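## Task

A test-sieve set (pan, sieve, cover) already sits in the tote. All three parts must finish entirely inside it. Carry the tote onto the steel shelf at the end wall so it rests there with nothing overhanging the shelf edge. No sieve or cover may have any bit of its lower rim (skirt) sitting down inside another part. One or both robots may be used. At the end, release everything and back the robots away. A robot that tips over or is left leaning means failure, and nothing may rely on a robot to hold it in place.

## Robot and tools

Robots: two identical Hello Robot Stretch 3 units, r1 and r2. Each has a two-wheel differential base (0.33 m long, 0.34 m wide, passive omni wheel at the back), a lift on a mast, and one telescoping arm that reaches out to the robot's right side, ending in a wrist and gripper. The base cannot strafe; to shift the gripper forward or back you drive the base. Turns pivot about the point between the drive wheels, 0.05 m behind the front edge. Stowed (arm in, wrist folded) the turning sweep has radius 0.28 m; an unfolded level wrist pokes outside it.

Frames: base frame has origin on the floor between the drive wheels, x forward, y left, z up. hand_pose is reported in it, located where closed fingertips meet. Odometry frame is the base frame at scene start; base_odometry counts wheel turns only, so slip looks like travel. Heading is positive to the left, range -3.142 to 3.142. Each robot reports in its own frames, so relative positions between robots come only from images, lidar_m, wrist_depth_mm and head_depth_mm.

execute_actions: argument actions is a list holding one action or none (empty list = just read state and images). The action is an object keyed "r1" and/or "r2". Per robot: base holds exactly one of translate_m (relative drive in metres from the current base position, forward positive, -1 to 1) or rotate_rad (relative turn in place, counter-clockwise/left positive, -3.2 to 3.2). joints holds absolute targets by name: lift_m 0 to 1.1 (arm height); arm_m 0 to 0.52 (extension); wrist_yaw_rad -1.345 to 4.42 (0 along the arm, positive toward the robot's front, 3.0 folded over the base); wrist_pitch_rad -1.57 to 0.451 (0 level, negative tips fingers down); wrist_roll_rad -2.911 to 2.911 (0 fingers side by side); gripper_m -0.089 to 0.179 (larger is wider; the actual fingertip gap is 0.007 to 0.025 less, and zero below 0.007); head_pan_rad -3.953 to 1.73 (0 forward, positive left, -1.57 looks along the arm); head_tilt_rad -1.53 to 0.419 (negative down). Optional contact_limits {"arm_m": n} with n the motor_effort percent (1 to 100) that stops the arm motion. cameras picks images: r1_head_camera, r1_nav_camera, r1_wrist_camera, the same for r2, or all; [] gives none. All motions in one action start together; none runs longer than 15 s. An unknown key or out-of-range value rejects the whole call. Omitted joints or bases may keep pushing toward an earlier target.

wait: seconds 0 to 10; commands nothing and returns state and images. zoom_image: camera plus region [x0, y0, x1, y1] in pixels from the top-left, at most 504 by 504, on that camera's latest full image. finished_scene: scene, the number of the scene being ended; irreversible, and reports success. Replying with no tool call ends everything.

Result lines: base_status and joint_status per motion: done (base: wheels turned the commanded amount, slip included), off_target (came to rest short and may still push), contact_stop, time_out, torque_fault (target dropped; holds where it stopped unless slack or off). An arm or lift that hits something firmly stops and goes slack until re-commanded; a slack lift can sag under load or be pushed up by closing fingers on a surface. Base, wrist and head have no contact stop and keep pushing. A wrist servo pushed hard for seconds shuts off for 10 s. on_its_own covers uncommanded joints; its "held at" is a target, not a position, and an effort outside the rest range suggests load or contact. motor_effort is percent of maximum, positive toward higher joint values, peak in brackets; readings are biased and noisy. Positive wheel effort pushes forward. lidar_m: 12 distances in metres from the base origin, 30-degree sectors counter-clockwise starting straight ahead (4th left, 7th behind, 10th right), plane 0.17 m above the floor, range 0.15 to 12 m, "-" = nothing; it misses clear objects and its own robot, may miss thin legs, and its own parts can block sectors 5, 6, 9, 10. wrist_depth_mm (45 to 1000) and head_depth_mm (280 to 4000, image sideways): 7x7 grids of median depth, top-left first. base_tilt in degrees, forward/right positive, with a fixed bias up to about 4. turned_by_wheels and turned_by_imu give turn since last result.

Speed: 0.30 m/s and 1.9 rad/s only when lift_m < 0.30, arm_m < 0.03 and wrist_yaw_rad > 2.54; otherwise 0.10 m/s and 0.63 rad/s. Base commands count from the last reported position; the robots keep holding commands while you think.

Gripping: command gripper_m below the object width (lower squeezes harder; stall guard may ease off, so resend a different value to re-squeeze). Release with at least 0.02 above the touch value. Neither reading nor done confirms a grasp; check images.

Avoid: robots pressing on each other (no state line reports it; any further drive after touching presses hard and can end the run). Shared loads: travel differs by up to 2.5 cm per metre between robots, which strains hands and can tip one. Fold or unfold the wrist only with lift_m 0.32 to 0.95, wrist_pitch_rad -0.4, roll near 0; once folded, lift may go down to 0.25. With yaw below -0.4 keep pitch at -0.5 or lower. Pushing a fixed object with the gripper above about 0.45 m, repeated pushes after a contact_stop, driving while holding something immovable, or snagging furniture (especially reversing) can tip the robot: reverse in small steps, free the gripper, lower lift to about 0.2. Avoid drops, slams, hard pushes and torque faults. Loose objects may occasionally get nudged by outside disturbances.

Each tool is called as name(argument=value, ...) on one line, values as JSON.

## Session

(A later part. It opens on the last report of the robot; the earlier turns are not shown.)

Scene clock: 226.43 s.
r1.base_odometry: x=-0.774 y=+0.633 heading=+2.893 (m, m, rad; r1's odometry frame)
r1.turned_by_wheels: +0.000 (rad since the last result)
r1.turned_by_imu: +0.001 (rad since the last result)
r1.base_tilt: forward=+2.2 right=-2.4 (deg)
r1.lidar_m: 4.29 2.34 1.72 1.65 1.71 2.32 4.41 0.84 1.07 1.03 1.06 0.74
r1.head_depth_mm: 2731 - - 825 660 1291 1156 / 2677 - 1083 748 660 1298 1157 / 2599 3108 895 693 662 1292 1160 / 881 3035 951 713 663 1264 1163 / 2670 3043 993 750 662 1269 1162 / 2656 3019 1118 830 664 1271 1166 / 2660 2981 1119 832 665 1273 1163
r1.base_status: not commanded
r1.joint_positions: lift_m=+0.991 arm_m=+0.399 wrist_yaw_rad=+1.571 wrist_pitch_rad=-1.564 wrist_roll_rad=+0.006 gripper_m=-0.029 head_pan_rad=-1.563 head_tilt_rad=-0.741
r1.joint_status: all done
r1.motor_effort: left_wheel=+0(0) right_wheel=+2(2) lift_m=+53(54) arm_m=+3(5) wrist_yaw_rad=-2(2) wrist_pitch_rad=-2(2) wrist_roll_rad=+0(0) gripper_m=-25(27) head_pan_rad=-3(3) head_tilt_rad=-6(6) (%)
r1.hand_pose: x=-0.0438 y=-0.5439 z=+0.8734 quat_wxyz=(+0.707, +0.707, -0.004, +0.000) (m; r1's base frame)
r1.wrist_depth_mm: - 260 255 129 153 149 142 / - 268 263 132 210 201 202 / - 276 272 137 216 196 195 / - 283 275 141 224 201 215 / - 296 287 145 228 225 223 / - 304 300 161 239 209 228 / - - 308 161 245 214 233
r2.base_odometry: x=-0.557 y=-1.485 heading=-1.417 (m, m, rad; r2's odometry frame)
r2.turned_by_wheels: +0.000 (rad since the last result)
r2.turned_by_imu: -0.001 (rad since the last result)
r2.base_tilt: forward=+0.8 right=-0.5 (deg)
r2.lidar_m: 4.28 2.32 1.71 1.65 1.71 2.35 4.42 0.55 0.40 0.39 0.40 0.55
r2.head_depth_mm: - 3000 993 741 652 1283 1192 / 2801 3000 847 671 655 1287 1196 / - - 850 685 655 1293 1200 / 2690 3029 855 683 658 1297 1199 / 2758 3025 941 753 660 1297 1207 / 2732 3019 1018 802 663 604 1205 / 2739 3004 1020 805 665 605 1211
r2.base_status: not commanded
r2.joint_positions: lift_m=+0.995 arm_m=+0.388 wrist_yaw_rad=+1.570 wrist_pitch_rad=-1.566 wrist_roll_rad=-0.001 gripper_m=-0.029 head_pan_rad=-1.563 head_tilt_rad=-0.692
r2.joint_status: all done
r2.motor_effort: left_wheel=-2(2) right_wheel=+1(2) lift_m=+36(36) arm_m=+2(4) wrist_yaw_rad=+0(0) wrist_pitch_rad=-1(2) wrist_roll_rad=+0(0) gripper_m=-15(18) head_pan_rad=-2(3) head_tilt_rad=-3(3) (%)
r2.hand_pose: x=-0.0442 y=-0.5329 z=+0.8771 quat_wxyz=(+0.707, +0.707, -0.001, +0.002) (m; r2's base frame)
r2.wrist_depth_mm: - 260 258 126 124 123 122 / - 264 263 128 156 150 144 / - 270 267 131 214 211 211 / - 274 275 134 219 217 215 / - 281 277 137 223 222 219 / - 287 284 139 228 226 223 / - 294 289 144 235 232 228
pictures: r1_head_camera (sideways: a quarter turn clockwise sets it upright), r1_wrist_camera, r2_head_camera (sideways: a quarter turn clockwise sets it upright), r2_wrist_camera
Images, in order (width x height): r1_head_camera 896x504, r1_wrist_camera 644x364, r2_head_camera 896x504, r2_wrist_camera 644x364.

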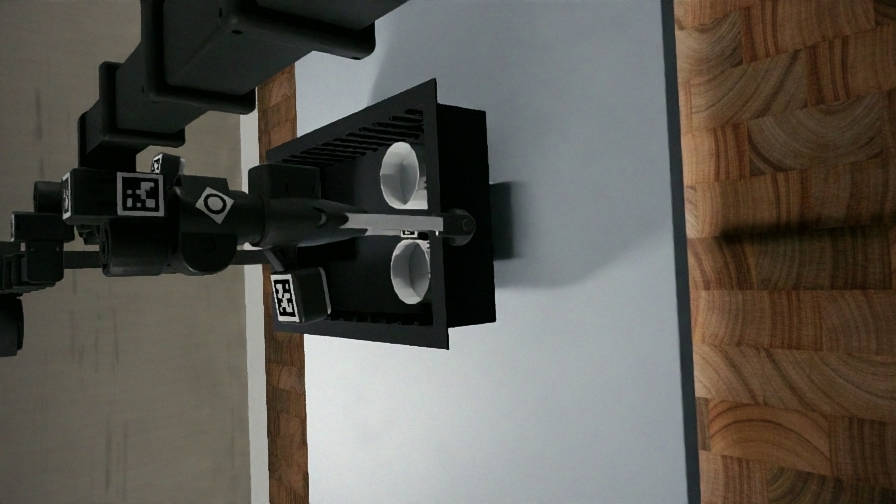

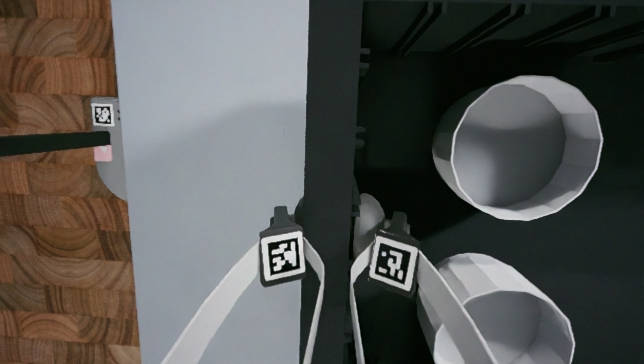

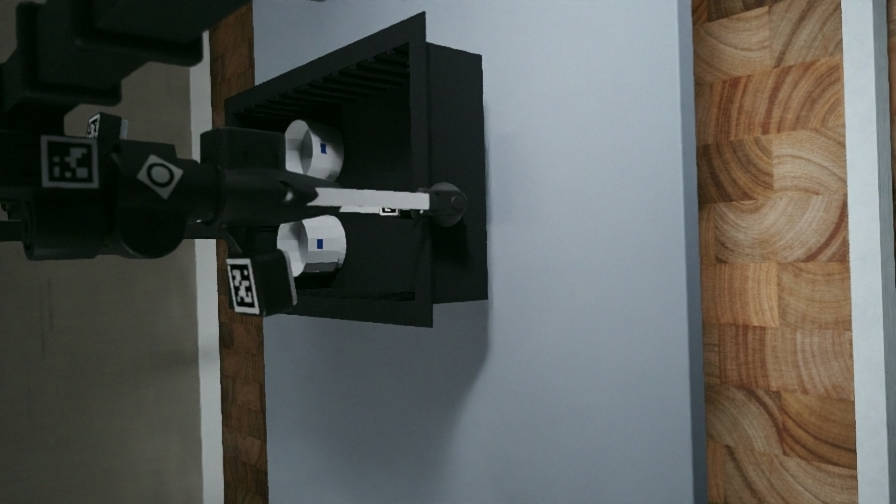

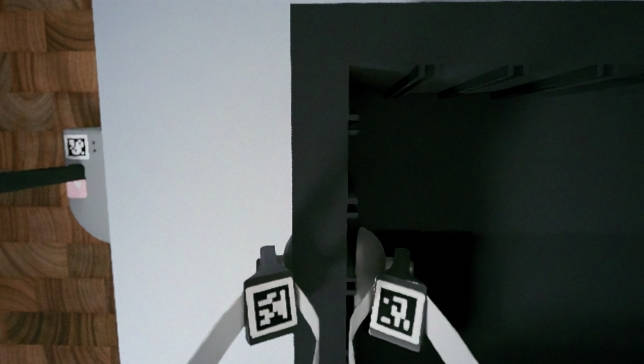

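execute_actions(actions=[{"r1": {"base": {"translate_m": 0.6}, "joints": {"head_pan_rad": -0.2, "head_tilt_rad": -0.25}}, "r2": {"base": {"translate_m": -0.6}}}], cameras=["r1_head_camera", "r1_wrist_camera", "r2_wrist_camera"])

Scene clock: 239.83 s.
r1.base_odometry: x=-1.355 y=+0.781 heading=+2.893 (m, m, rad; r1's odometry frame)
r1.turned_by_wheels: +0.000 (rad since the last result)
r1.turned_by_imu: +0.001 (rad since the last result)
r1.base_tilt: forward=+2.1 right=-2.4 (deg)
r1.lidar_m: 3.69 2.37 1.71 1.66 1.71 2.33 4.99 1.40 1.06 0.37 3.19 3.86
r1.head_depth_mm: 2953 - - - 3180 2118 1595 / 2924 3941 - - 3216 2129 1592 / 2924 3818 - - 3240 2164 1614 / 2870 3679 3822 - 3270 2154 1623 / 2860 3591 3672 3826 3292 2171 1631 / 2845 3500 3608 3743 3324 2182 1631 / 2797 3378 3501 3648 3361 2223 1639
r1.base_status: done
r1.joint_positions: lift_m=+0.991 arm_m=+0.399 wrist_yaw_rad=+1.570 wrist_pitch_rad=-1.564 wrist_roll_rad=+0.006 gripper_m=-0.026 head_pan_rad=-0.207 head_tilt_rad=-0.260
r1.joint_status: all done
r1.motor_effort: left_wheel=-1(2) right_wheel=+1(9) lift_m=+54(54) arm_m=+4(4) wrist_yaw_rad=+0(2) wrist_pitch_rad=-2(2) wrist_roll_rad=+0(0) gripper_m=-23(24) head_pan_rad=+4(41) head_tilt_rad=+5(38) (%)
r1.hand_pose: x=-0.0436 y=-0.5439 z=+0.8734 quat_wxyz=(+0.707, +0.707, -0.005, +0.000) (m; r1's base frame)
r1.wrist_depth_mm: - 261 254 130 153 148 139 / - 267 265 134 210 198 203 / - 275 272 137 215 196 206 / - 290 283 156 224 199 213 / - 299 291 145 228 225 220 / - 307 302 151 233 211 228 / - 320 307 157 245 211 235
r2.base_odometry: x=-0.649 y=-0.892 heading=-1.417 (m, m, rad; r2's odometry frame)
r2.turned_by_wheels: +0.000 (rad since the last result)
r2.turned_by_imu: -0.002 (rad since the last result)
r2.base_tilt: forward=+0.7 right=-0.5 (deg)
r2.lidar_m: 4.86 2.34 1.71 1.65 1.71 2.34 3.82 3.97 0.40 0.39 0.40 0.55
r2.head_depth_mm: - 2978 2417 723 652 666 1168 / 2765 3002 841 680 655 730 989 / - - 849 678 657 1287 1200 / 2719 3038 853 677 658 1292 1197 / 2736 3017 941 754 661 1298 1204 / 2721 3003 1017 803 663 603 1203 / 2742 3025 1018 806 665 605 1211
r2.base_status: done
r2.joint_positions: lift_m=+0.995 arm_m=+0.388 wrist_yaw_rad=+1.569 wrist_pitch_rad=-1.565 wrist_roll_rad=-0.001 gripper_m=-0.029 head_pan_rad=-1.563 head_tilt_rad=-0.692
r2.joint_status: not commanded
r2.motor_effort: left_wheel=-2(8) right_wheel=+1(3) lift_m=+36(36) arm_m=+2(2) wrist_yaw_rad=+1(1) wrist_pitch_rad=-2(2) wrist_roll_rad=+0(0) gripper_m=-16(17) head_pan_rad=-2(1) head_tilt_rad=-3(3) (%)
r2.hand_pose: x=-0.0440 y=-0.5329 z=+0.8771 quat_wxyz=(+0.707, +0.707, -0.002, +0.002) (m; r2's base frame)
r2.wrist_depth_mm: - 261 257 126 125 124 123 / - 264 263 129 154 151 141 / - 270 266 132 215 212 211 / - 275 273 135 218 217 215 / - 282 277 137 223 222 219 / - 286 284 139 227 225 223 / - 292 291 144 235 229 228
pictures: r1_head_camera (sideways: a quarter turn clockwise sets it upright), r1_wrist_camera, r2_wrist_camera
Images, in order (width x height): r1_head_camera 896x504, r1_wrist_camera 644x364, r2_wrist_camera 644x364.

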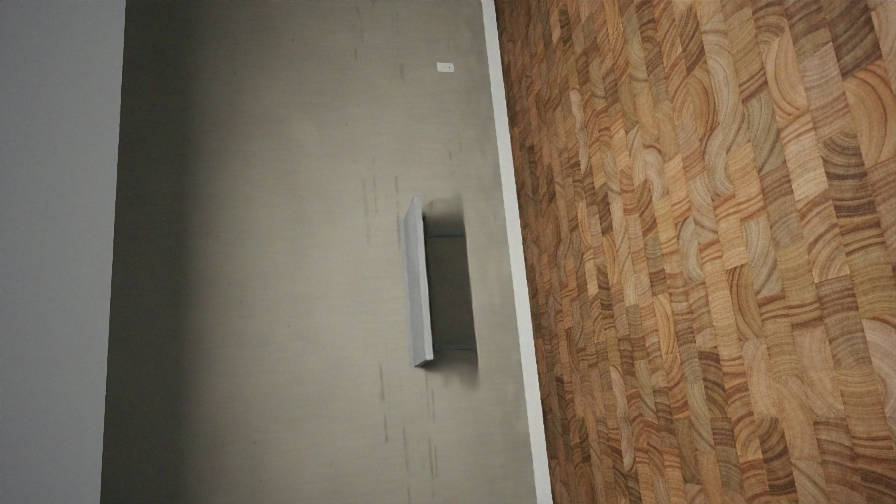

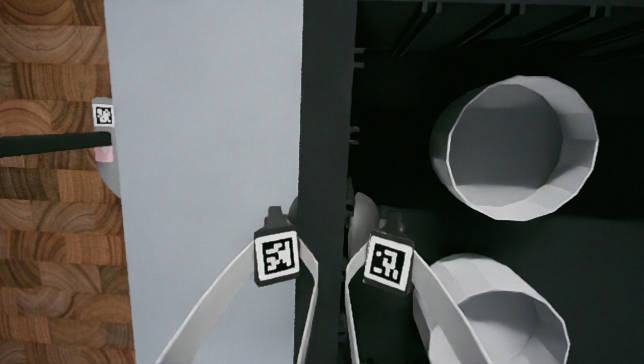

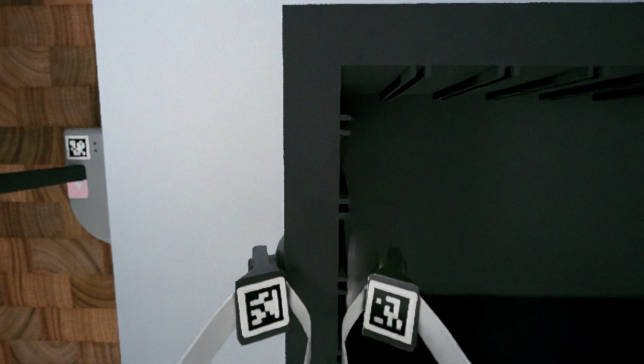

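execute_actions(actions=[{"r1": {"base": {"translate_m": 1.0}, "joints": {"arm_m": 0.389, "head_pan_rad": -0.25}}, "r2": {"base": {"translate_m": -1.0}}}], cameras=["r1_head_camera", "r1_wrist_camera", "r2_wrist_camera"])

Scene clock: 263.30 s.
r1.base_odometry: x=-2.325 y=+1.028 heading=+2.893 (m, m, rad; r1's odometry frame)
r1.turned_by_wheels: +0.000 (rad since the last result)
r1.turned_by_imu: +0.002 (rad since the last result)
r1.base_tilt: forward=+2.2 right=-2.4 (deg)
r1.lidar_m: 2.72 2.40 1.73 1.65 1.71 2.35 2.37 1.00 1.37 1.41 3.18 2.83
r1.head_depth_mm: 2865 2986 3127 3276 3197 2119 1595 / 2747 2875 2984 3124 3198 2157 1605 / 2666 2801 2905 3002 3090 2160 1618 / 2582 2675 2797 2885 2991 2149 1610 / 2498 2602 2698 2798 2888 2184 1624 / 2431 2509 2624 2722 2793 2181 1636 / 2374 2453 2555 2658 2738 2191 1643
r1.base_status: done
r1.joint_positions: lift_m=+0.991 arm_m=+0.389 wrist_yaw_rad=+1.569 wrist_pitch_rad=-1.563 wrist_roll_rad=+0.006 gripper_m=-0.026 head_pan_rad=-0.243 head_tilt_rad=-0.260
r1.joint_status: all done
r1.motor_effort: left_wheel=-1(1) right_wheel=+1(8) lift_m=+54(54) arm_m=+0(2) wrist_yaw_rad=+2(2) wrist_pitch_rad=-2(2) wrist_roll_rad=+0(0) gripper_m=-24(24) head_pan_rad=-4(10) head_tilt_rad=+6(5) (%)
r1.hand_pose: x=-0.0436 y=-0.5341 z=+0.8734 quat_wxyz=(+0.707, +0.707, -0.005, -0.001) (m; r1's base frame)
r1.wrist_depth_mm: - 996 964 129 154 145 138 / - - - 133 211 196 203 / - - - 138 217 196 207 / - - - 157 224 201 211 / - - - 144 230 224 222 / - - - 150 224 209 226 / - - - 157 247 213 233
r2.base_odometry: x=-0.803 y=+0.096 heading=-1.417 (m, m, rad; r2's odometry frame)
r2.turned_by_wheels: +0.000 (rad since the last result)
r2.turned_by_imu: -0.003 (rad since the last result)
r2.base_tilt: forward=+0.8 right=-0.7 (deg)
r2.lidar_m: 1.50 2.34 1.72 1.65 1.71 2.34 2.84 2.95 3.20 1.41 1.29 0.88
r2.head_depth_mm: - 3002 2418 1785 1597 1368 1194 / 2794 2966 839 679 1610 1368 1195 / - - 848 676 1607 1374 1194 / 2678 3008 856 676 1614 1375 1202 / 2749 3006 2327 1846 1612 1378 1202 / 2732 2993 2492 1973 1625 1382 1208 / 2731 2980 2509 1981 1631 1389 1213
r2.base_status: done
r2.joint_positions: lift_m=+0.995 arm_m=+0.388 wrist_yaw_rad=+1.568 wrist_pitch_rad=-1.564 wrist_roll_rad=-0.001 gripper_m=-0.029 head_pan_rad=-1.563 head_tilt_rad=-0.692
r2.joint_status: not commanded
r2.motor_effort: left_wheel=-2(10) right_wheel=+1(4) lift_m=+36(36) arm_m=+2(2) wrist_yaw_rad=+2(2) wrist_pitch_rad=-2(2) wrist_roll_rad=+0(0) gripper_m=-17(18) head_pan_rad=-2(2) head_tilt_rad=-3(3) (%)
r2.hand_pose: x=-0.0439 y=-0.5329 z=+0.8771 quat_wxyz=(+0.707, +0.707, -0.002, +0.002) (m; r2's base frame)
r2.wrist_depth_mm: - - - 127 125 124 123 / - - - 129 151 148 140 / - - - 132 216 213 211 / - - - 134 219 218 215 / - - - 137 224 221 218 / - - - 139 227 226 223 / - - - 143 234 229 227
pictures: r1_head_camera (sideways: a quarter turn clockwise sets it upright), r1_wrist_camera, r2_wrist_camera
Images, in order (width x height): r1_head_camera 896x504, r1_wrist_camera 644x364, r2_wrist_camera 644x364.

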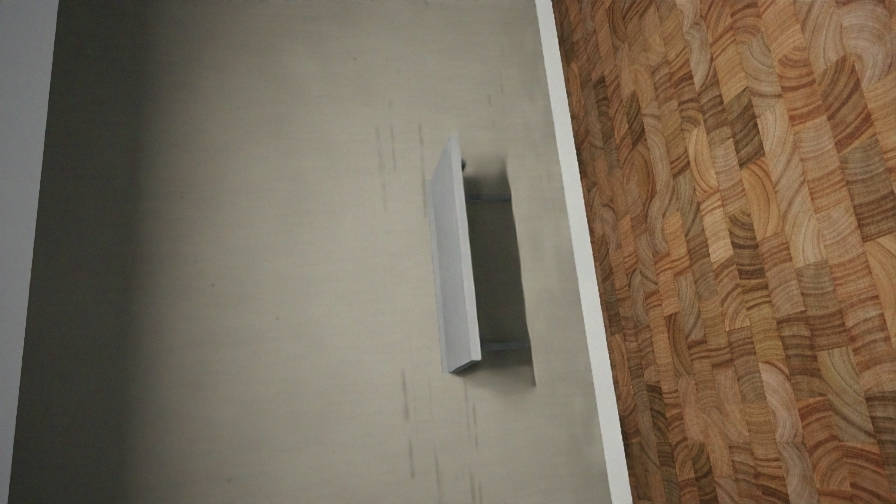

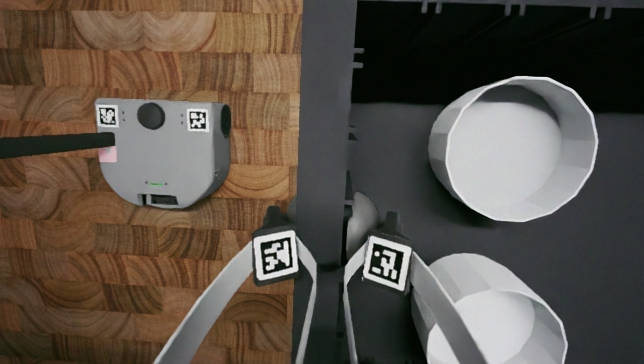

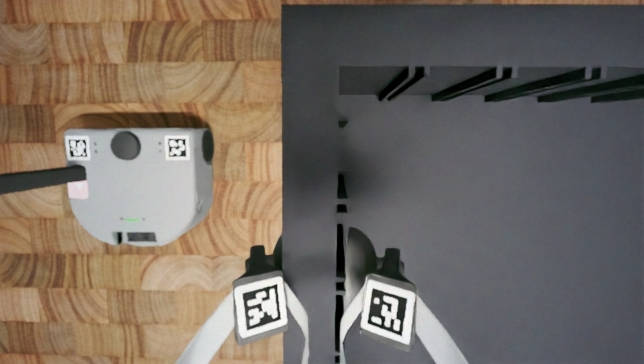

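execute_actions(actions=[{"r1": {"base": {"translate_m": 0.997}, "joints": {"arm_m": 0.376, "head_pan_rad": -0.4, "head_tilt_rad": -0.4}}, "r2": {"base": {"translate_m": -1.0}}}], cameras=["r1_head_camera", "r1_wrist_camera", "r2_wrist_camera"])

Scene clock: 278.60 s.
r1.base_odometry: x=-3.291 y=+1.273 heading=+2.893 (m, m, rad; r1's odometry frame)
r1.turned_by_wheels: +0.000 (rad since the last result)
r1.turned_by_imu: +0.002 (rad since the last result)
r1.base_tilt: forward=+2.2 right=-2.4 (deg)
r1.lidar_m: 1.72 1.78 1.75 1.68 1.74 2.32 1.96 2.17 3.20 1.40 2.47 1.79
r1.head_depth_mm: 1922 2073 2229 2450 2451 1786 1413 / 1812 1950 2096 2254 2352 1796 1408 / 1726 1838 1979 1931 2245 1801 1416 / 1642 1743 1864 1773 2135 1817 1423 / 1560 1673 1764 1772 2024 1809 1426 / 1496 1578 1676 1703 1908 1824 1435 / 1437 1515 1596 1695 1813 1835 1440
r1.base_status: done
r1.joint_positions: lift_m=+0.991 arm_m=+0.376 wrist_yaw_rad=+1.569 wrist_pitch_rad=-1.564 wrist_roll_rad=+0.006 gripper_m=-0.026 head_pan_rad=-0.393 head_tilt_rad=-0.395
r1.joint_status: all done
r1.motor_effort: left_wheel=-1(1) right_wheel=+1(8) lift_m=+54(54) arm_m=+0(4) wrist_yaw_rad=+2(2) wrist_pitch_rad=-2(2) wrist_roll_rad=+0(0) gripper_m=-24(24) head_pan_rad=-3(18) head_tilt_rad=-3(20) (%)
r1.hand_pose: x=-0.0437 y=-0.5212 z=+0.8734 quat_wxyz=(+0.707, +0.707, -0.005, -0.001) (m; r1's base frame)
r1.wrist_depth_mm: - 973 959 129 154 147 139 / - - - 133 209 198 204 / - - - 137 217 195 206 / - - - 142 223 201 212 / - - - 145 228 225 221 / - - - 151 229 210 227 / - - - 156 246 214 238
r2.base_odometry: x=-0.956 y=+1.084 heading=-1.417 (m, m, rad; r2's odometry frame)
r2.turned_by_wheels: +0.000 (rad since the last result)
r2.turned_by_imu: -0.003 (rad since the last result)
r2.base_tilt: forward=+0.8 right=-0.6 (deg)
r2.lidar_m: 1.83 2.33 1.71 1.65 1.71 1.91 1.85 1.91 2.62 1.40 3.19 2.06
r2.head_depth_mm: - 2966 2428 1773 1601 1367 1196 / 2806 3004 844 679 1600 1368 1198 / - - 847 680 1607 1380 1202 / 2703 3018 853 677 1617 1376 1203 / 2741 3032 2305 1846 1620 1380 1205 / 2705 3031 2480 1970 1626 1378 1205 / 2706 2989 2501 1971 1631 1390 1213
r2.base_status: done
r2.joint_positions: lift_m=+0.995 arm_m=+0.388 wrist_yaw_rad=+1.568 wrist_pitch_rad=-1.564 wrist_roll_rad=-0.001 gripper_m=-0.029 head_pan_rad=-1.563 head_tilt_rad=-0.692
r2.joint_status: not commanded
r2.motor_effort: left_wheel=-2(11) right_wheel=+1(4) lift_m=+36(36) arm_m=+2(2) wrist_yaw_rad=+1(1) wrist_pitch_rad=-2(2) wrist_roll_rad=+0(0) gripper_m=-16(19) head_pan_rad=-2(2) head_tilt_rad=-3(3) (%)
r2.hand_pose: x=-0.0438 y=-0.5329 z=+0.8771 quat_wxyz=(+0.707, +0.707, -0.002, +0.002) (m; r2's base frame)
r2.wrist_depth_mm: - - - 126 125 124 122 / - - - 129 152 150 141 / - - - 132 214 213 212 / - - - 135 220 218 215 / - - - 137 224 222 219 / - - - 139 227 225 225 / - - - 143 234 229 226
pictures: r1_head_camera (sideways: a quarter turn clockwise sets it upright), r1_wrist_camera, r2_wrist_camera
Images, in order (width x height): r1_head_camera 896x504, r1_wrist_camera 644x364, r2_wrist_camera 644x364.

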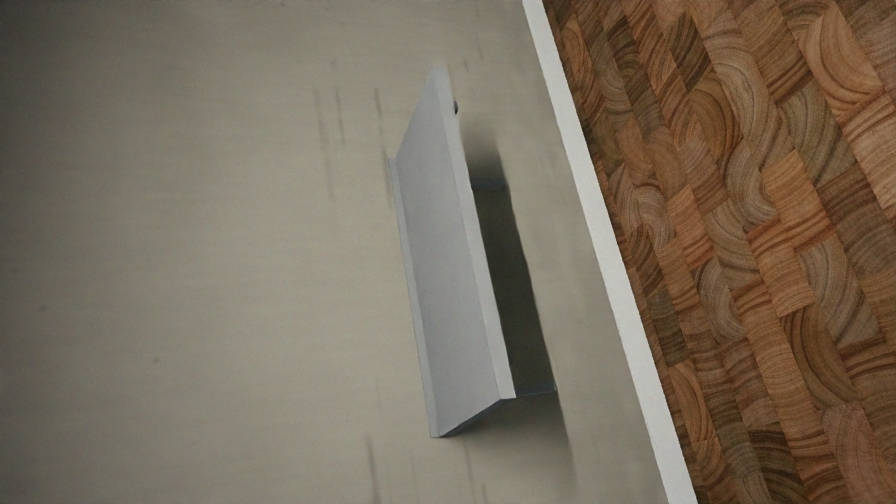

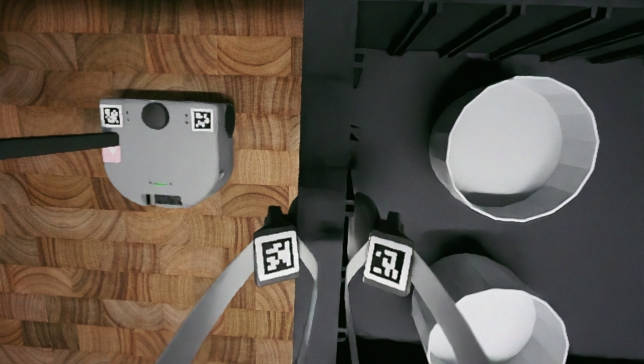

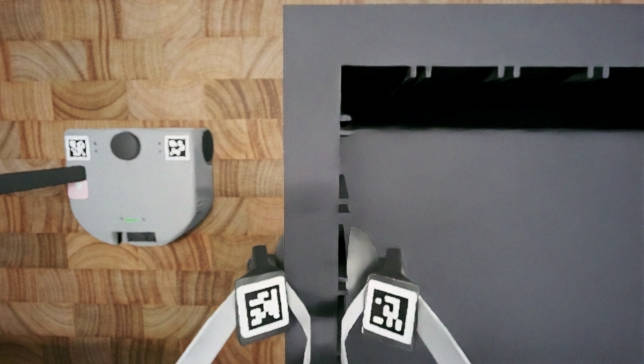

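execute_actions(actions=[{"r1": {"base": {"translate_m": 0.998}, "joints": {"arm_m": 0.364, "head_pan_rad": -1.0, "head_tilt_rad": -0.65}}, "r2": {"base": {"translate_m": -1.0}, "joints": {"head_pan_rad": -2.1, "head_tilt_rad": -0.6}}}], cameras=["r1_head_camera", "r1_wrist_camera", "r2_head_camera", "r2_wrist_camera"])

Scene clock: 296.67 s.
r1.base_odometry: x=-4.258 y=+1.519 heading=+2.892 (m, m, rad; r1's odometry frame)
r1.turned_by_wheels: +0.000 (rad since the last result)
r1.turned_by_imu: +0.002 (rad since the last result)
r1.base_tilt: forward=+2.1 right=-2.5 (deg)
r1.lidar_m: 0.72 0.75 1.01 1.69 1.75 2.37 2.94 3.09 3.18 1.39 1.03 0.75
r1.head_depth_mm: 2493 2788 3067 2330 710 1435 1204 / 1848 2165 2423 2163 1790 1444 1208 / 1455 1647 1729 954 1731 1439 1209 / 1202 1336 1343 955 754 1399 1209 / 1028 1116 1190 957 731 626 1210 / 889 960 1035 963 733 592 1216 / 789 838 902 919 734 627 1185
r1.base_status: done
r1.joint_positions: lift_m=+0.991 arm_m=+0.364 wrist_yaw_rad=+1.569 wrist_pitch_rad=-1.564 wrist_roll_rad=+0.006 gripper_m=-0.026 head_pan_rad=-0.993 head_tilt_rad=-0.642
r1.joint_status: all done
r1.motor_effort: left_wheel=-1(1) right_wheel=+2(8) lift_m=+54(54) arm_m=-1(4) wrist_yaw_rad=+2(2) wrist_pitch_rad=-2(2) wrist_roll_rad=+0(0) gripper_m=-23(24) head_pan_rad=-3(35) head_tilt_rad=-5(25) (%)
r1.hand_pose: x=-0.0438 y=-0.5092 z=+0.8734 quat_wxyz=(+0.707, +0.707, -0.005, -0.001) (m; r1's base frame)
r1.wrist_depth_mm: - - 972 130 154 146 140 / - - - 132 211 200 200 / - - - 137 216 196 205 / - - - 142 224 202 214 / - - - 145 229 226 220 / - - - 151 231 210 229 / - - - 157 244 214 235
r2.base_odometry: x=-1.109 y=+2.073 heading=-1.417 (m, m, rad; r2's odometry frame)
r2.turned_by_wheels: +0.000 (rad since the last result)
r2.turned_by_imu: -0.003 (rad since the last result)
r2.base_tilt: forward=+0.7 right=-0.6 (deg)
r2.lidar_m: 2.81 2.34 1.70 1.65 1.21 0.88 0.85 0.88 1.21 1.39 3.21 2.97
r2.head_depth_mm: 984 1053 1117 - - - 1234 / 1097 1182 1225 - - 1401 1237 / 1233 1358 1309 - - 1418 1247 / 1426 1556 - - 1744 1457 1250 / 1662 1854 - 2040 1749 1458 1252 / 2010 2147 - 728 1622 1461 1256 / 2546 - 923 824 645 1472 1261
r2.base_status: done
r2.joint_positions: lift_m=+0.995 arm_m=+0.388 wrist_yaw_rad=+1.568 wrist_pitch_rad=-1.564 wrist_roll_rad=-0.001 gripper_m=-0.029 head_pan_rad=-2.093 head_tilt_rad=-0.606
r2.joint_status: all done
r2.motor_effort: left_wheel=-2(8) right_wheel=+1(3) lift_m=+36(36) arm_m=+2(2) wrist_yaw_rad=+1(1) wrist_pitch_rad=-2(2) wrist_roll_rad=+0(0) gripper_m=-17(16) head_pan_rad=-2(23) head_tilt_rad=+2(10) (%)
r2.hand_pose: x=-0.0439 y=-0.5329 z=+0.8771 quat_wxyz=(+0.707, +0.707, -0.002, +0.001) (m; r2's base frame)
r2.wrist_depth_mm: - - - 127 125 124 123 / - - - 129 152 144 141 / - - - 132 215 212 211 / - - - 135 219 218 215 / - - - 137 224 221 219 / - - - 139 227 225 223 / - - - 143 234 229 229
pictures: r1_head_camera (sideways: a quarter turn clockwise sets it upright), r1_wrist_camera, r2_head_camera (sideways: a quarter turn clockwise sets it upright), r2_wrist_camera
Images, in order (width x height): r1_head_camera 896x504, r1_wrist_camera 644x364, r2_head_camera 896x504, r2_wrist_camera 644x364.

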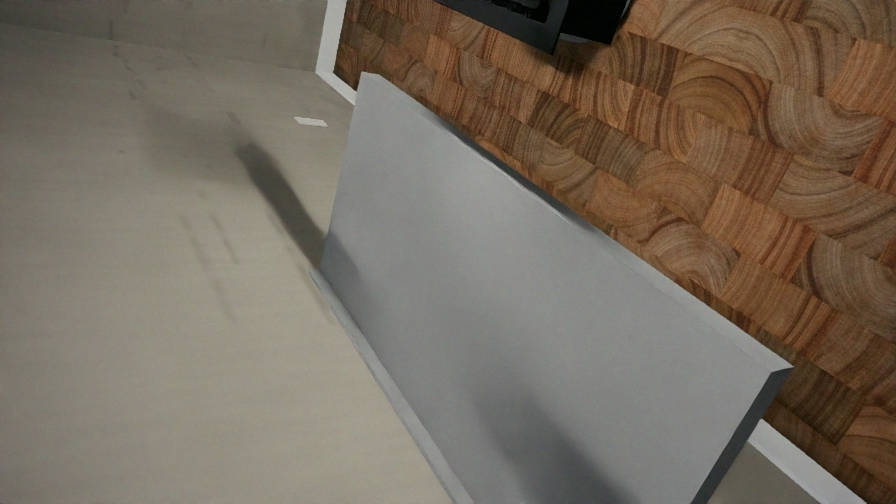

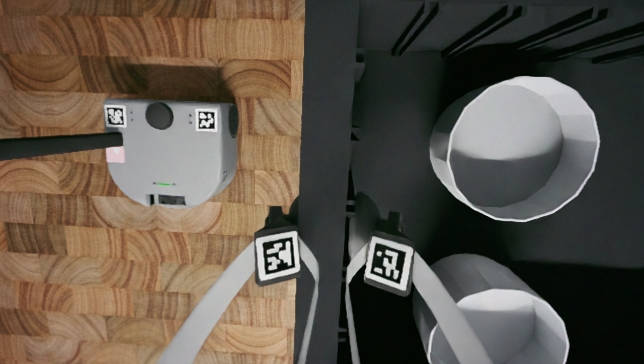

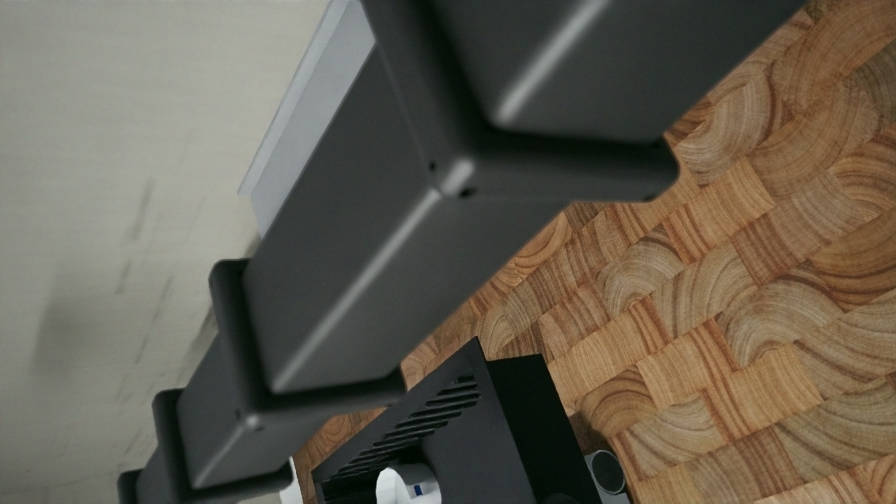

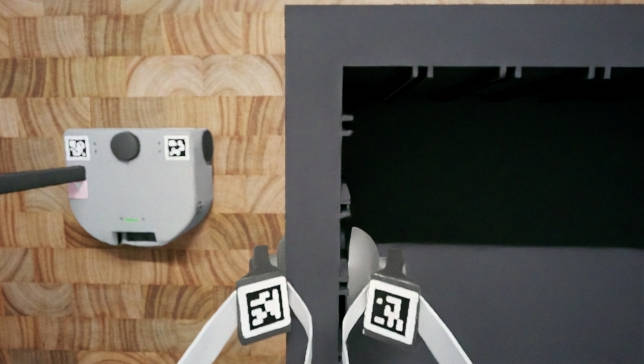

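execute_actions(actions=[{"r1": {"base": {"translate_m": 0.518}, "joints": {"arm_m": 0.355, "head_pan_rad": -1.57, "head_tilt_rad": -0.75}}, "r2": {"base": {"translate_m": -0.52}, "joints": {"head_pan_rad": -1.57, "head_tilt_rad": -0.7}}}], cameras=["r1_head_camera", "r1_wrist_camera", "r2_head_camera", "r2_wrist_camera"])

Scene clock: 315.30 s.
r1.base_odometry: x=-4.760 y=+1.647 heading=+2.892 (m, m, rad; r1's odometry frame)
r1.turned_by_wheels: +0.000 (rad since the last result)
r1.turned_by_imu: +0.001 (rad since the last result)
r1.base_tilt: forward=+2.1 right=-2.4 (deg)
r1.lidar_m: 0.20 0.21 0.28 0.76 1.75 2.39 3.46 3.57 3.17 0.83 0.29 0.21
r1.head_depth_mm: 2685 - 2550 2014 680 549 1090 / 2649 3152 2608 670 661 549 1096 / 2531 3046 886 687 662 551 504 / 776 - 925 727 662 551 503 / 2573 2884 1119 698 661 551 504 / 1162 1107 989 827 665 553 504 / 696 674 655 639 610 539 496
r1.base_status: done
r1.joint_positions: lift_m=+0.991 arm_m=+0.355 wrist_yaw_rad=+1.569 wrist_pitch_rad=-1.564 wrist_roll_rad=+0.006 gripper_m=-0.026 head_pan_rad=-1.563 head_tilt_rad=-0.740
r1.joint_status: all done
r1.motor_effort: left_wheel=-1(1) right_wheel=+2(8) lift_m=+54(54) arm_m=-2(2) wrist_yaw_rad=+2(1) wrist_pitch_rad=-2(2) wrist_roll_rad=+0(0) gripper_m=-22(23) head_pan_rad=-3(35) head_tilt_rad=-6(19) (%)
r1.hand_pose: x=-0.0438 y=-0.5003 z=+0.8734 quat_wxyz=(+0.707, +0.707, -0.005, -0.001) (m; r1's base frame)
r1.wrist_depth_mm: 265 259 255 129 153 147 141 / 275 268 264 133 210 202 202 / 283 273 272 138 218 197 196 / 294 287 280 142 223 201 213 / - 294 288 145 230 227 225 / - 302 300 150 240 210 229 / - 318 310 245 243 214 237
r2.base_odometry: x=-1.188 y=+2.586 heading=-1.417 (m, m, rad; r2's odometry frame)
r2.turned_by_wheels: +0.000 (rad since the last result)
r2.turned_by_imu: -0.002 (rad since the last result)
r2.base_tilt: forward=+0.8 right=-0.6 (deg)
r2.lidar_m: 3.32 2.34 1.71 1.31 0.47 0.35 0.33 0.35 0.47 1.31 3.21 3.46
r2.head_depth_mm: - 1080 955 745 653 557 1073 / - 1336 844 670 656 559 1157 / - - 849 683 658 561 1156 / 2691 3051 854 678 660 562 1156 / 2737 3030 926 754 661 564 1159 / 2724 3004 2481 1961 1593 603 1188 / 2727 3013 2508 1978 1625 1387 1210
r2.base_status: done
r2.joint_positions: lift_m=+0.995 arm_m=+0.388 wrist_yaw_rad=+1.568 wrist_pitch_rad=-1.564 wrist_roll_rad=-0.001 gripper_m=-0.029 head_pan_rad=-1.577 head_tilt_rad=-0.691
r2.joint_status: all done
r2.motor_effort: left_wheel=-2(9) right_wheel=+2(4) lift_m=+36(36) arm_m=+1(1) wrist_yaw_rad=+1(1) wrist_pitch_rad=-2(2) wrist_roll_rad=+0(0) gripper_m=-15(17) head_pan_rad=+3(25) head_tilt_rad=-4(9) (%)
r2.hand_pose: x=-0.0439 y=-0.5329 z=+0.8771 quat_wxyz=(+0.707, +0.707, -0.002, +0.001) (m; r2's base frame)
r2.wrist_depth_mm: 263 260 257 127 125 124 123 / 268 265 265 130 153 148 136 / 272 270 268 132 215 213 211 / 276 274 271 135 220 217 215 / 283 281 278 137 224 222 219 / 292 286 284 139 227 225 223 / 295 293 290 143 234 231 227
pictures: r1_head_camera (sideways: a quarter turn clockwise sets it upright), r1_wrist_camera, r2_head_camera (sideways: a quarter turn clockwise sets it upright), r2_wrist_camera
Images, in order (width x height): r1_head_camera 896x504, r1_wrist_camera 644x364, r2_head_camera 896x504, r2_wrist_camera 644x364.

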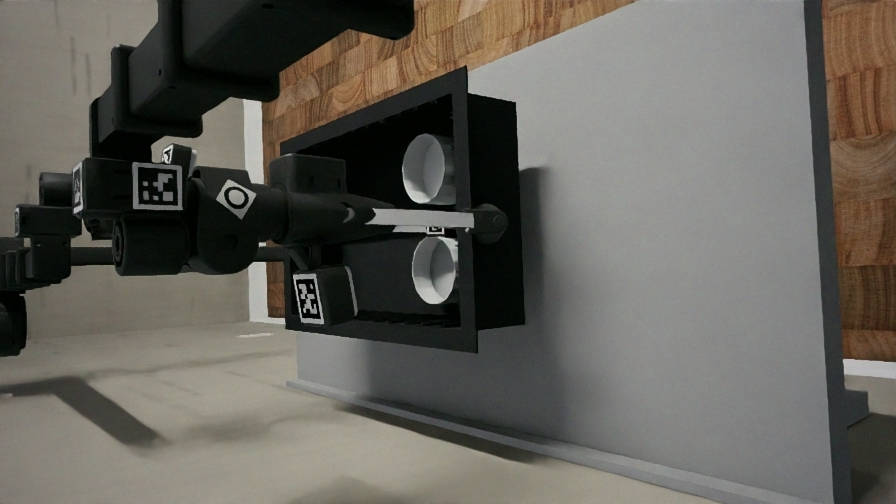

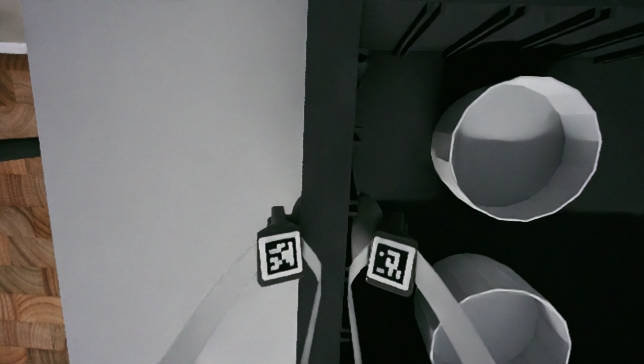

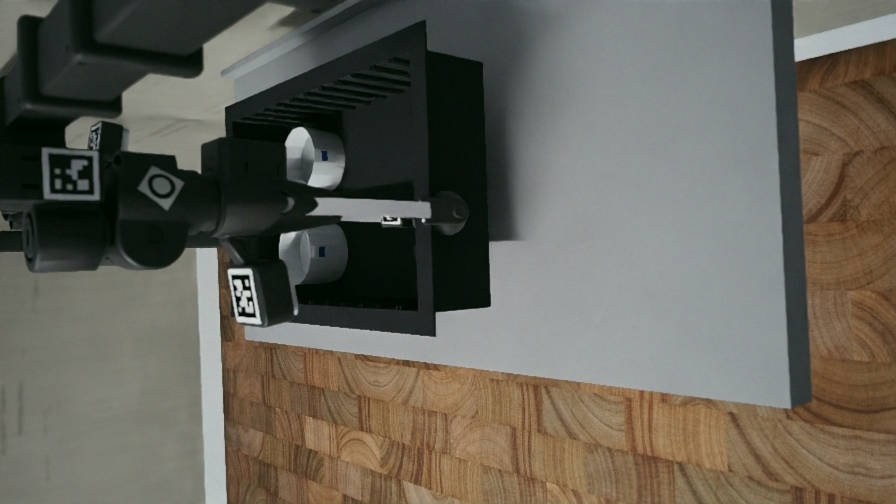

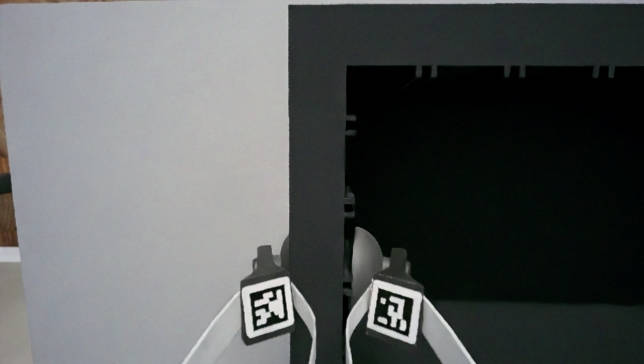

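execute_actions(actions=[{"r1": {"joints": {"lift_m": 0.945}}, "r2": {"joints": {"lift_m": 0.949}}}], cameras=["r1_wrist_camera", "r2_head_camera", "r2_wrist_camera"])

Scene clock: 320.90 s.
r1.base_odometry: x=-4.760 y=+1.647 heading=+2.892 (m, m, rad; r1's odometry frame)
r1.turned_by_wheels: +0.000 (rad since the last result)
r1.turned_by_imu: +0.001 (rad since the last result)
r1.base_tilt: forward=+2.2 right=-2.6 (deg)
r1.lidar_m: 0.20 0.21 0.28 0.76 1.75 2.39 3.45 3.57 3.18 0.82 0.29 0.21
r1.head_depth_mm: 2683 3022 - - 662 548 1088 / 2657 2920 2383 746 660 549 1092 / 2608 2848 1159 773 662 550 1095 / 877 2819 952 770 661 551 503 / 2033 2836 1111 772 662 552 503 / 1161 1103 991 827 665 552 504 / 695 674 655 637 612 540 496
r1.base_status: not commanded
r1.joint_positions: lift_m=+0.946 arm_m=+0.355 wrist_yaw_rad=+1.569 wrist_pitch_rad=-1.565 wrist_roll_rad=+0.006 gripper_m=-0.026 head_pan_rad=-1.563 head_tilt_rad=-0.741
r1.joint_status: all done
r1.motor_effort: left_wheel=+0(0) right_wheel=+2(2) lift_m=+11(48) arm_m=-2(2) wrist_yaw_rad=+1(2) wrist_pitch_rad=-1(1) wrist_roll_rad=+0(0) gripper_m=-22(22) head_pan_rad=-4(4) head_tilt_rad=-6(5) (%)
r1.hand_pose: x=-0.0441 y=-0.5002 z=+0.8283 quat_wxyz=(+0.707, +0.707, -0.005, -0.001) (m; r1's base frame)
r1.wrist_depth_mm: 220 218 214 129 154 147 142 / 228 224 221 132 210 201 202 / 236 231 227 137 216 196 194 / 241 240 235 141 224 201 213 / 250 248 241 145 228 228 223 / 261 253 250 151 241 210 230 / 270 264 258 248 245 213 238
r2.base_odometry: x=-1.188 y=+2.586 heading=-1.417 (m, m, rad; r2's odometry frame)
r2.turned_by_wheels: +0.000 (rad since the last result)
r2.turned_by_imu: -0.001 (rad since the last result)
r2.base_tilt: forward=+0.8 right=-0.7 (deg)
r2.lidar_m: 3.31 2.33 1.71 1.30 0.47 0.35 0.33 0.35 0.47 1.31 3.18 3.46
r2.head_depth_mm: 983 - 928 725 654 557 1101 / 1398 1465 896 719 656 559 1155 / 745 - - 791 658 560 1157 / 2612 3033 917 794 659 562 1161 / 2748 3013 976 755 662 564 1162 / 2720 3008 2500 1971 1589 603 1184 / 2734 2986 2512 1972 1627 1389 1211
r2.base_status: not commanded
r2.joint_positions: lift_m=+0.949 arm_m=+0.388 wrist_yaw_rad=+1.568 wrist_pitch_rad=-1.565 wrist_roll_rad=-0.001 gripper_m=-0.029 head_pan_rad=-1.577 head_tilt_rad=-0.691
r2.joint_status: all done
r2.motor_effort: left_wheel=-2(2) right_wheel=+1(1) lift_m=+24(31) arm_m=+1(2) wrist_yaw_rad=+2(1) wrist_pitch_rad=-1(2) wrist_roll_rad=+0(0) gripper_m=-15(15) head_pan_rad=+3(2) head_tilt_rad=-3(3) (%)
r2.hand_pose: x=-0.0441 y=-0.5329 z=+0.8316 quat_wxyz=(+0.707, +0.707, -0.002, +0.001) (m; r2's base frame)
r2.wrist_depth_mm: 217 216 214 127 126 124 123 / 222 219 218 129 152 148 136 / 225 223 222 132 216 213 211 / 229 228 226 134 219 217 214 / 235 233 230 137 223 221 219 / 241 238 235 140 227 225 223 / 243 243 241 143 234 229 227
pictures: r1_wrist_camera, r2_head_camera (sideways: a quarter turn clockwise sets it upright), r2_wrist_camera
Images, in order (width x height): r1_wrist_camera 644x364, r2_head_camera 896x504, r2_wrist_camera 644x364.

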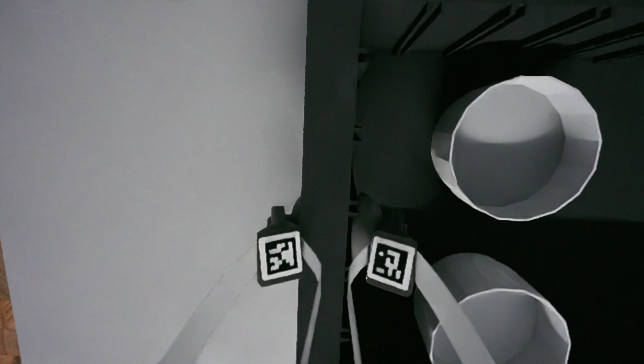

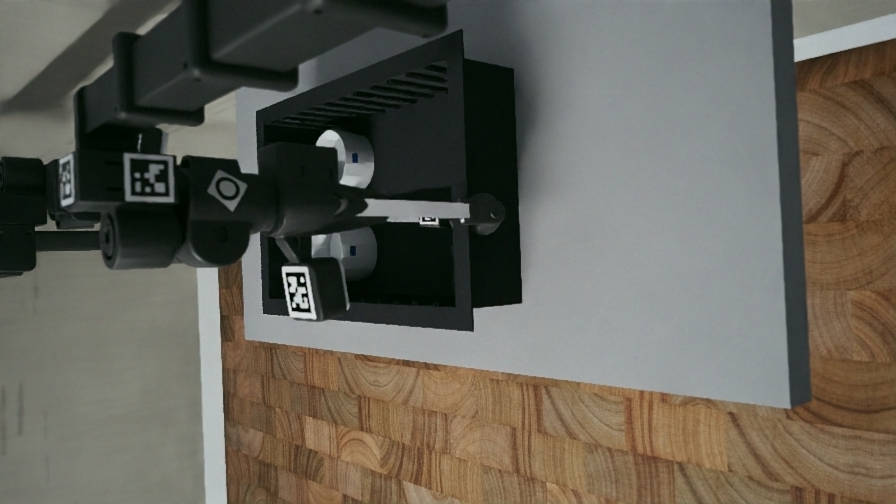

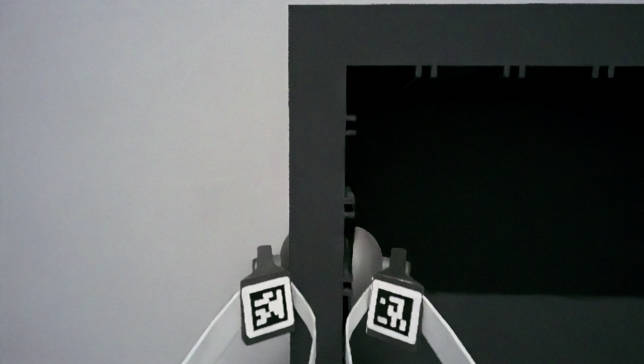

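execute_actions(actions=[{"r1": {"joints": {"gripper_m": 0.075, "arm_m": 0.349}}, "r2": {"joints": {"gripper_m": 0.075, "arm_m": 0.382}}}], cameras=["r1_wrist_camera", "r2_wrist_camera"])

Scene clock: 324.53 s.
r1.base_odometry: x=-4.760 y=+1.647 heading=+2.892 (m, m, rad; r1's odometry frame)
r1.turned_by_wheels: +0.000 (rad since the last result)
r1.turned_by_imu: +0.000 (rad since the last result)
r1.base_tilt: forward=+2.1 right=-2.4 (deg)
r1.lidar_m: 0.20 0.21 0.28 0.76 1.75 2.38 3.46 3.58 3.18 0.82 0.29 0.21
r1.head_depth_mm: 2687 3031 - - 660 549 1094 / 2693 2937 2378 747 661 550 1091 / 2581 2872 1049 767 660 550 1089 / 876 2841 955 771 660 551 503 / 2035 2894 1113 772 660 552 503 / 1161 1108 986 827 665 552 504 / 695 675 655 638 612 540 497
r1.base_status: not commanded
r1.joint_positions: lift_m=+0.946 arm_m=+0.349 wrist_yaw_rad=+1.571 wrist_pitch_rad=-1.566 wrist_roll_rad=+0.006 gripper_m=+0.075 head_pan_rad=-1.563 head_tilt_rad=-0.741
r1.joint_status: all done
r1.motor_effort: left_wheel=-1(1) right_wheel=+2(2) lift_m=+14(15) arm_m=-4(7) wrist_yaw_rad=-1(2) wrist_pitch_rad=-2(1) wrist_roll_rad=+0(0) gripper_m=+0(93) head_pan_rad=-4(3) head_tilt_rad=-6(5) (%)
r1.hand_pose: x=-0.0443 y=-0.4944 z=+0.8281 quat_wxyz=(+0.707, +0.707, -0.004, -0.001) (m; r1's base frame)
r1.wrist_depth_mm: 217 217 212 128 156 149 141 / 228 224 218 132 209 205 200 / 232 231 225 136 214 195 194 / 242 236 234 140 222 200 210 / 249 247 240 174 229 224 223 / 258 256 251 152 237 208 229 / 271 266 259 156 245 215 237
r2.base_odometry: x=-1.188 y=+2.586 heading=-1.417 (m, m, rad; r2's odometry frame)
r2.turned_by_wheels: +0.000 (rad since the last result)
r2.turned_by_imu: -0.001 (rad since the last result)
r2.base_tilt: forward=+0.7 right=-0.6 (deg)
r2.lidar_m: 3.32 2.34 1.71 1.30 0.47 0.35 0.33 0.35 0.47 1.31 3.20 3.47
r2.head_depth_mm: 982 - 929 725 653 558 1073 / 1389 1469 899 718 656 559 1159 / 752 - - 790 657 561 1161 / 2640 3012 923 793 659 561 1160 / 2718 3014 978 755 661 563 1162 / 2732 3022 2509 1974 1588 604 1184 / 2716 2978 2515 1979 1633 1385 1211
r2.base_status: not commanded
r2.joint_positions: lift_m=+0.949 arm_m=+0.382 wrist_yaw_rad=+1.569 wrist_pitch_rad=-1.565 wrist_roll_rad=-0.001 gripper_m=+0.075 head_pan_rad=-1.577 head_tilt_rad=-0.691
r2.joint_status: all done
r2.motor_effort: left_wheel=-2(2) right_wheel=+1(1) lift_m=+26(26) arm_m=-3(6) wrist_yaw_rad=+1(2) wrist_pitch_rad=-1(2) wrist_roll_rad=+0(0) gripper_m=+0(81) head_pan_rad=+2(3) head_tilt_rad=-4(4) (%)
r2.hand_pose: x=-0.0441 y=-0.5274 z=+0.8315 quat_wxyz=(+0.707, +0.707, -0.002, +0.001) (m; r2's base frame)
r2.wrist_depth_mm: 217 215 213 126 125 123 123 / 222 220 217 129 153 146 143 / 225 223 221 132 215 212 211 / 230 228 225 134 218 216 214 / 233 233 228 136 223 221 219 / 239 237 - 140 228 225 223 / 245 242 240 143 232 229 227
pictures: r1_wrist_camera, r2_wrist_camera
Images, in order (width x height): r1_wrist_camera 644x364, r2_wrist_camera 644x364.

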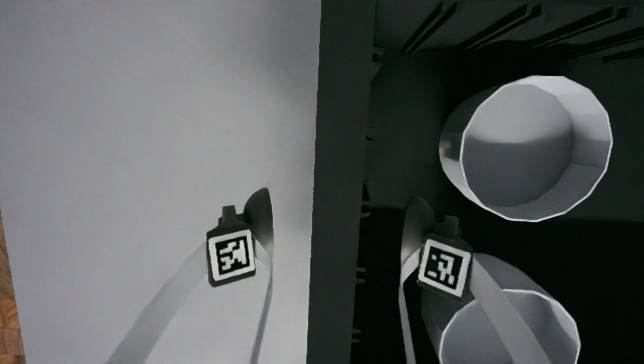

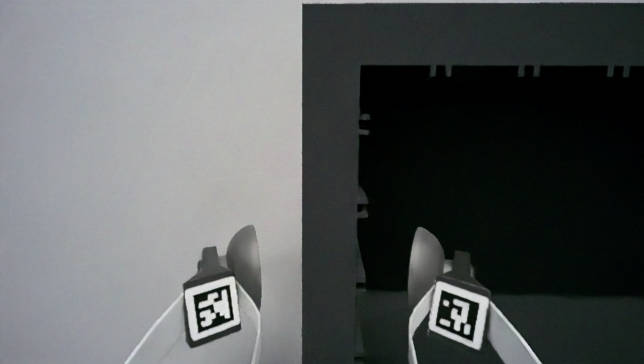

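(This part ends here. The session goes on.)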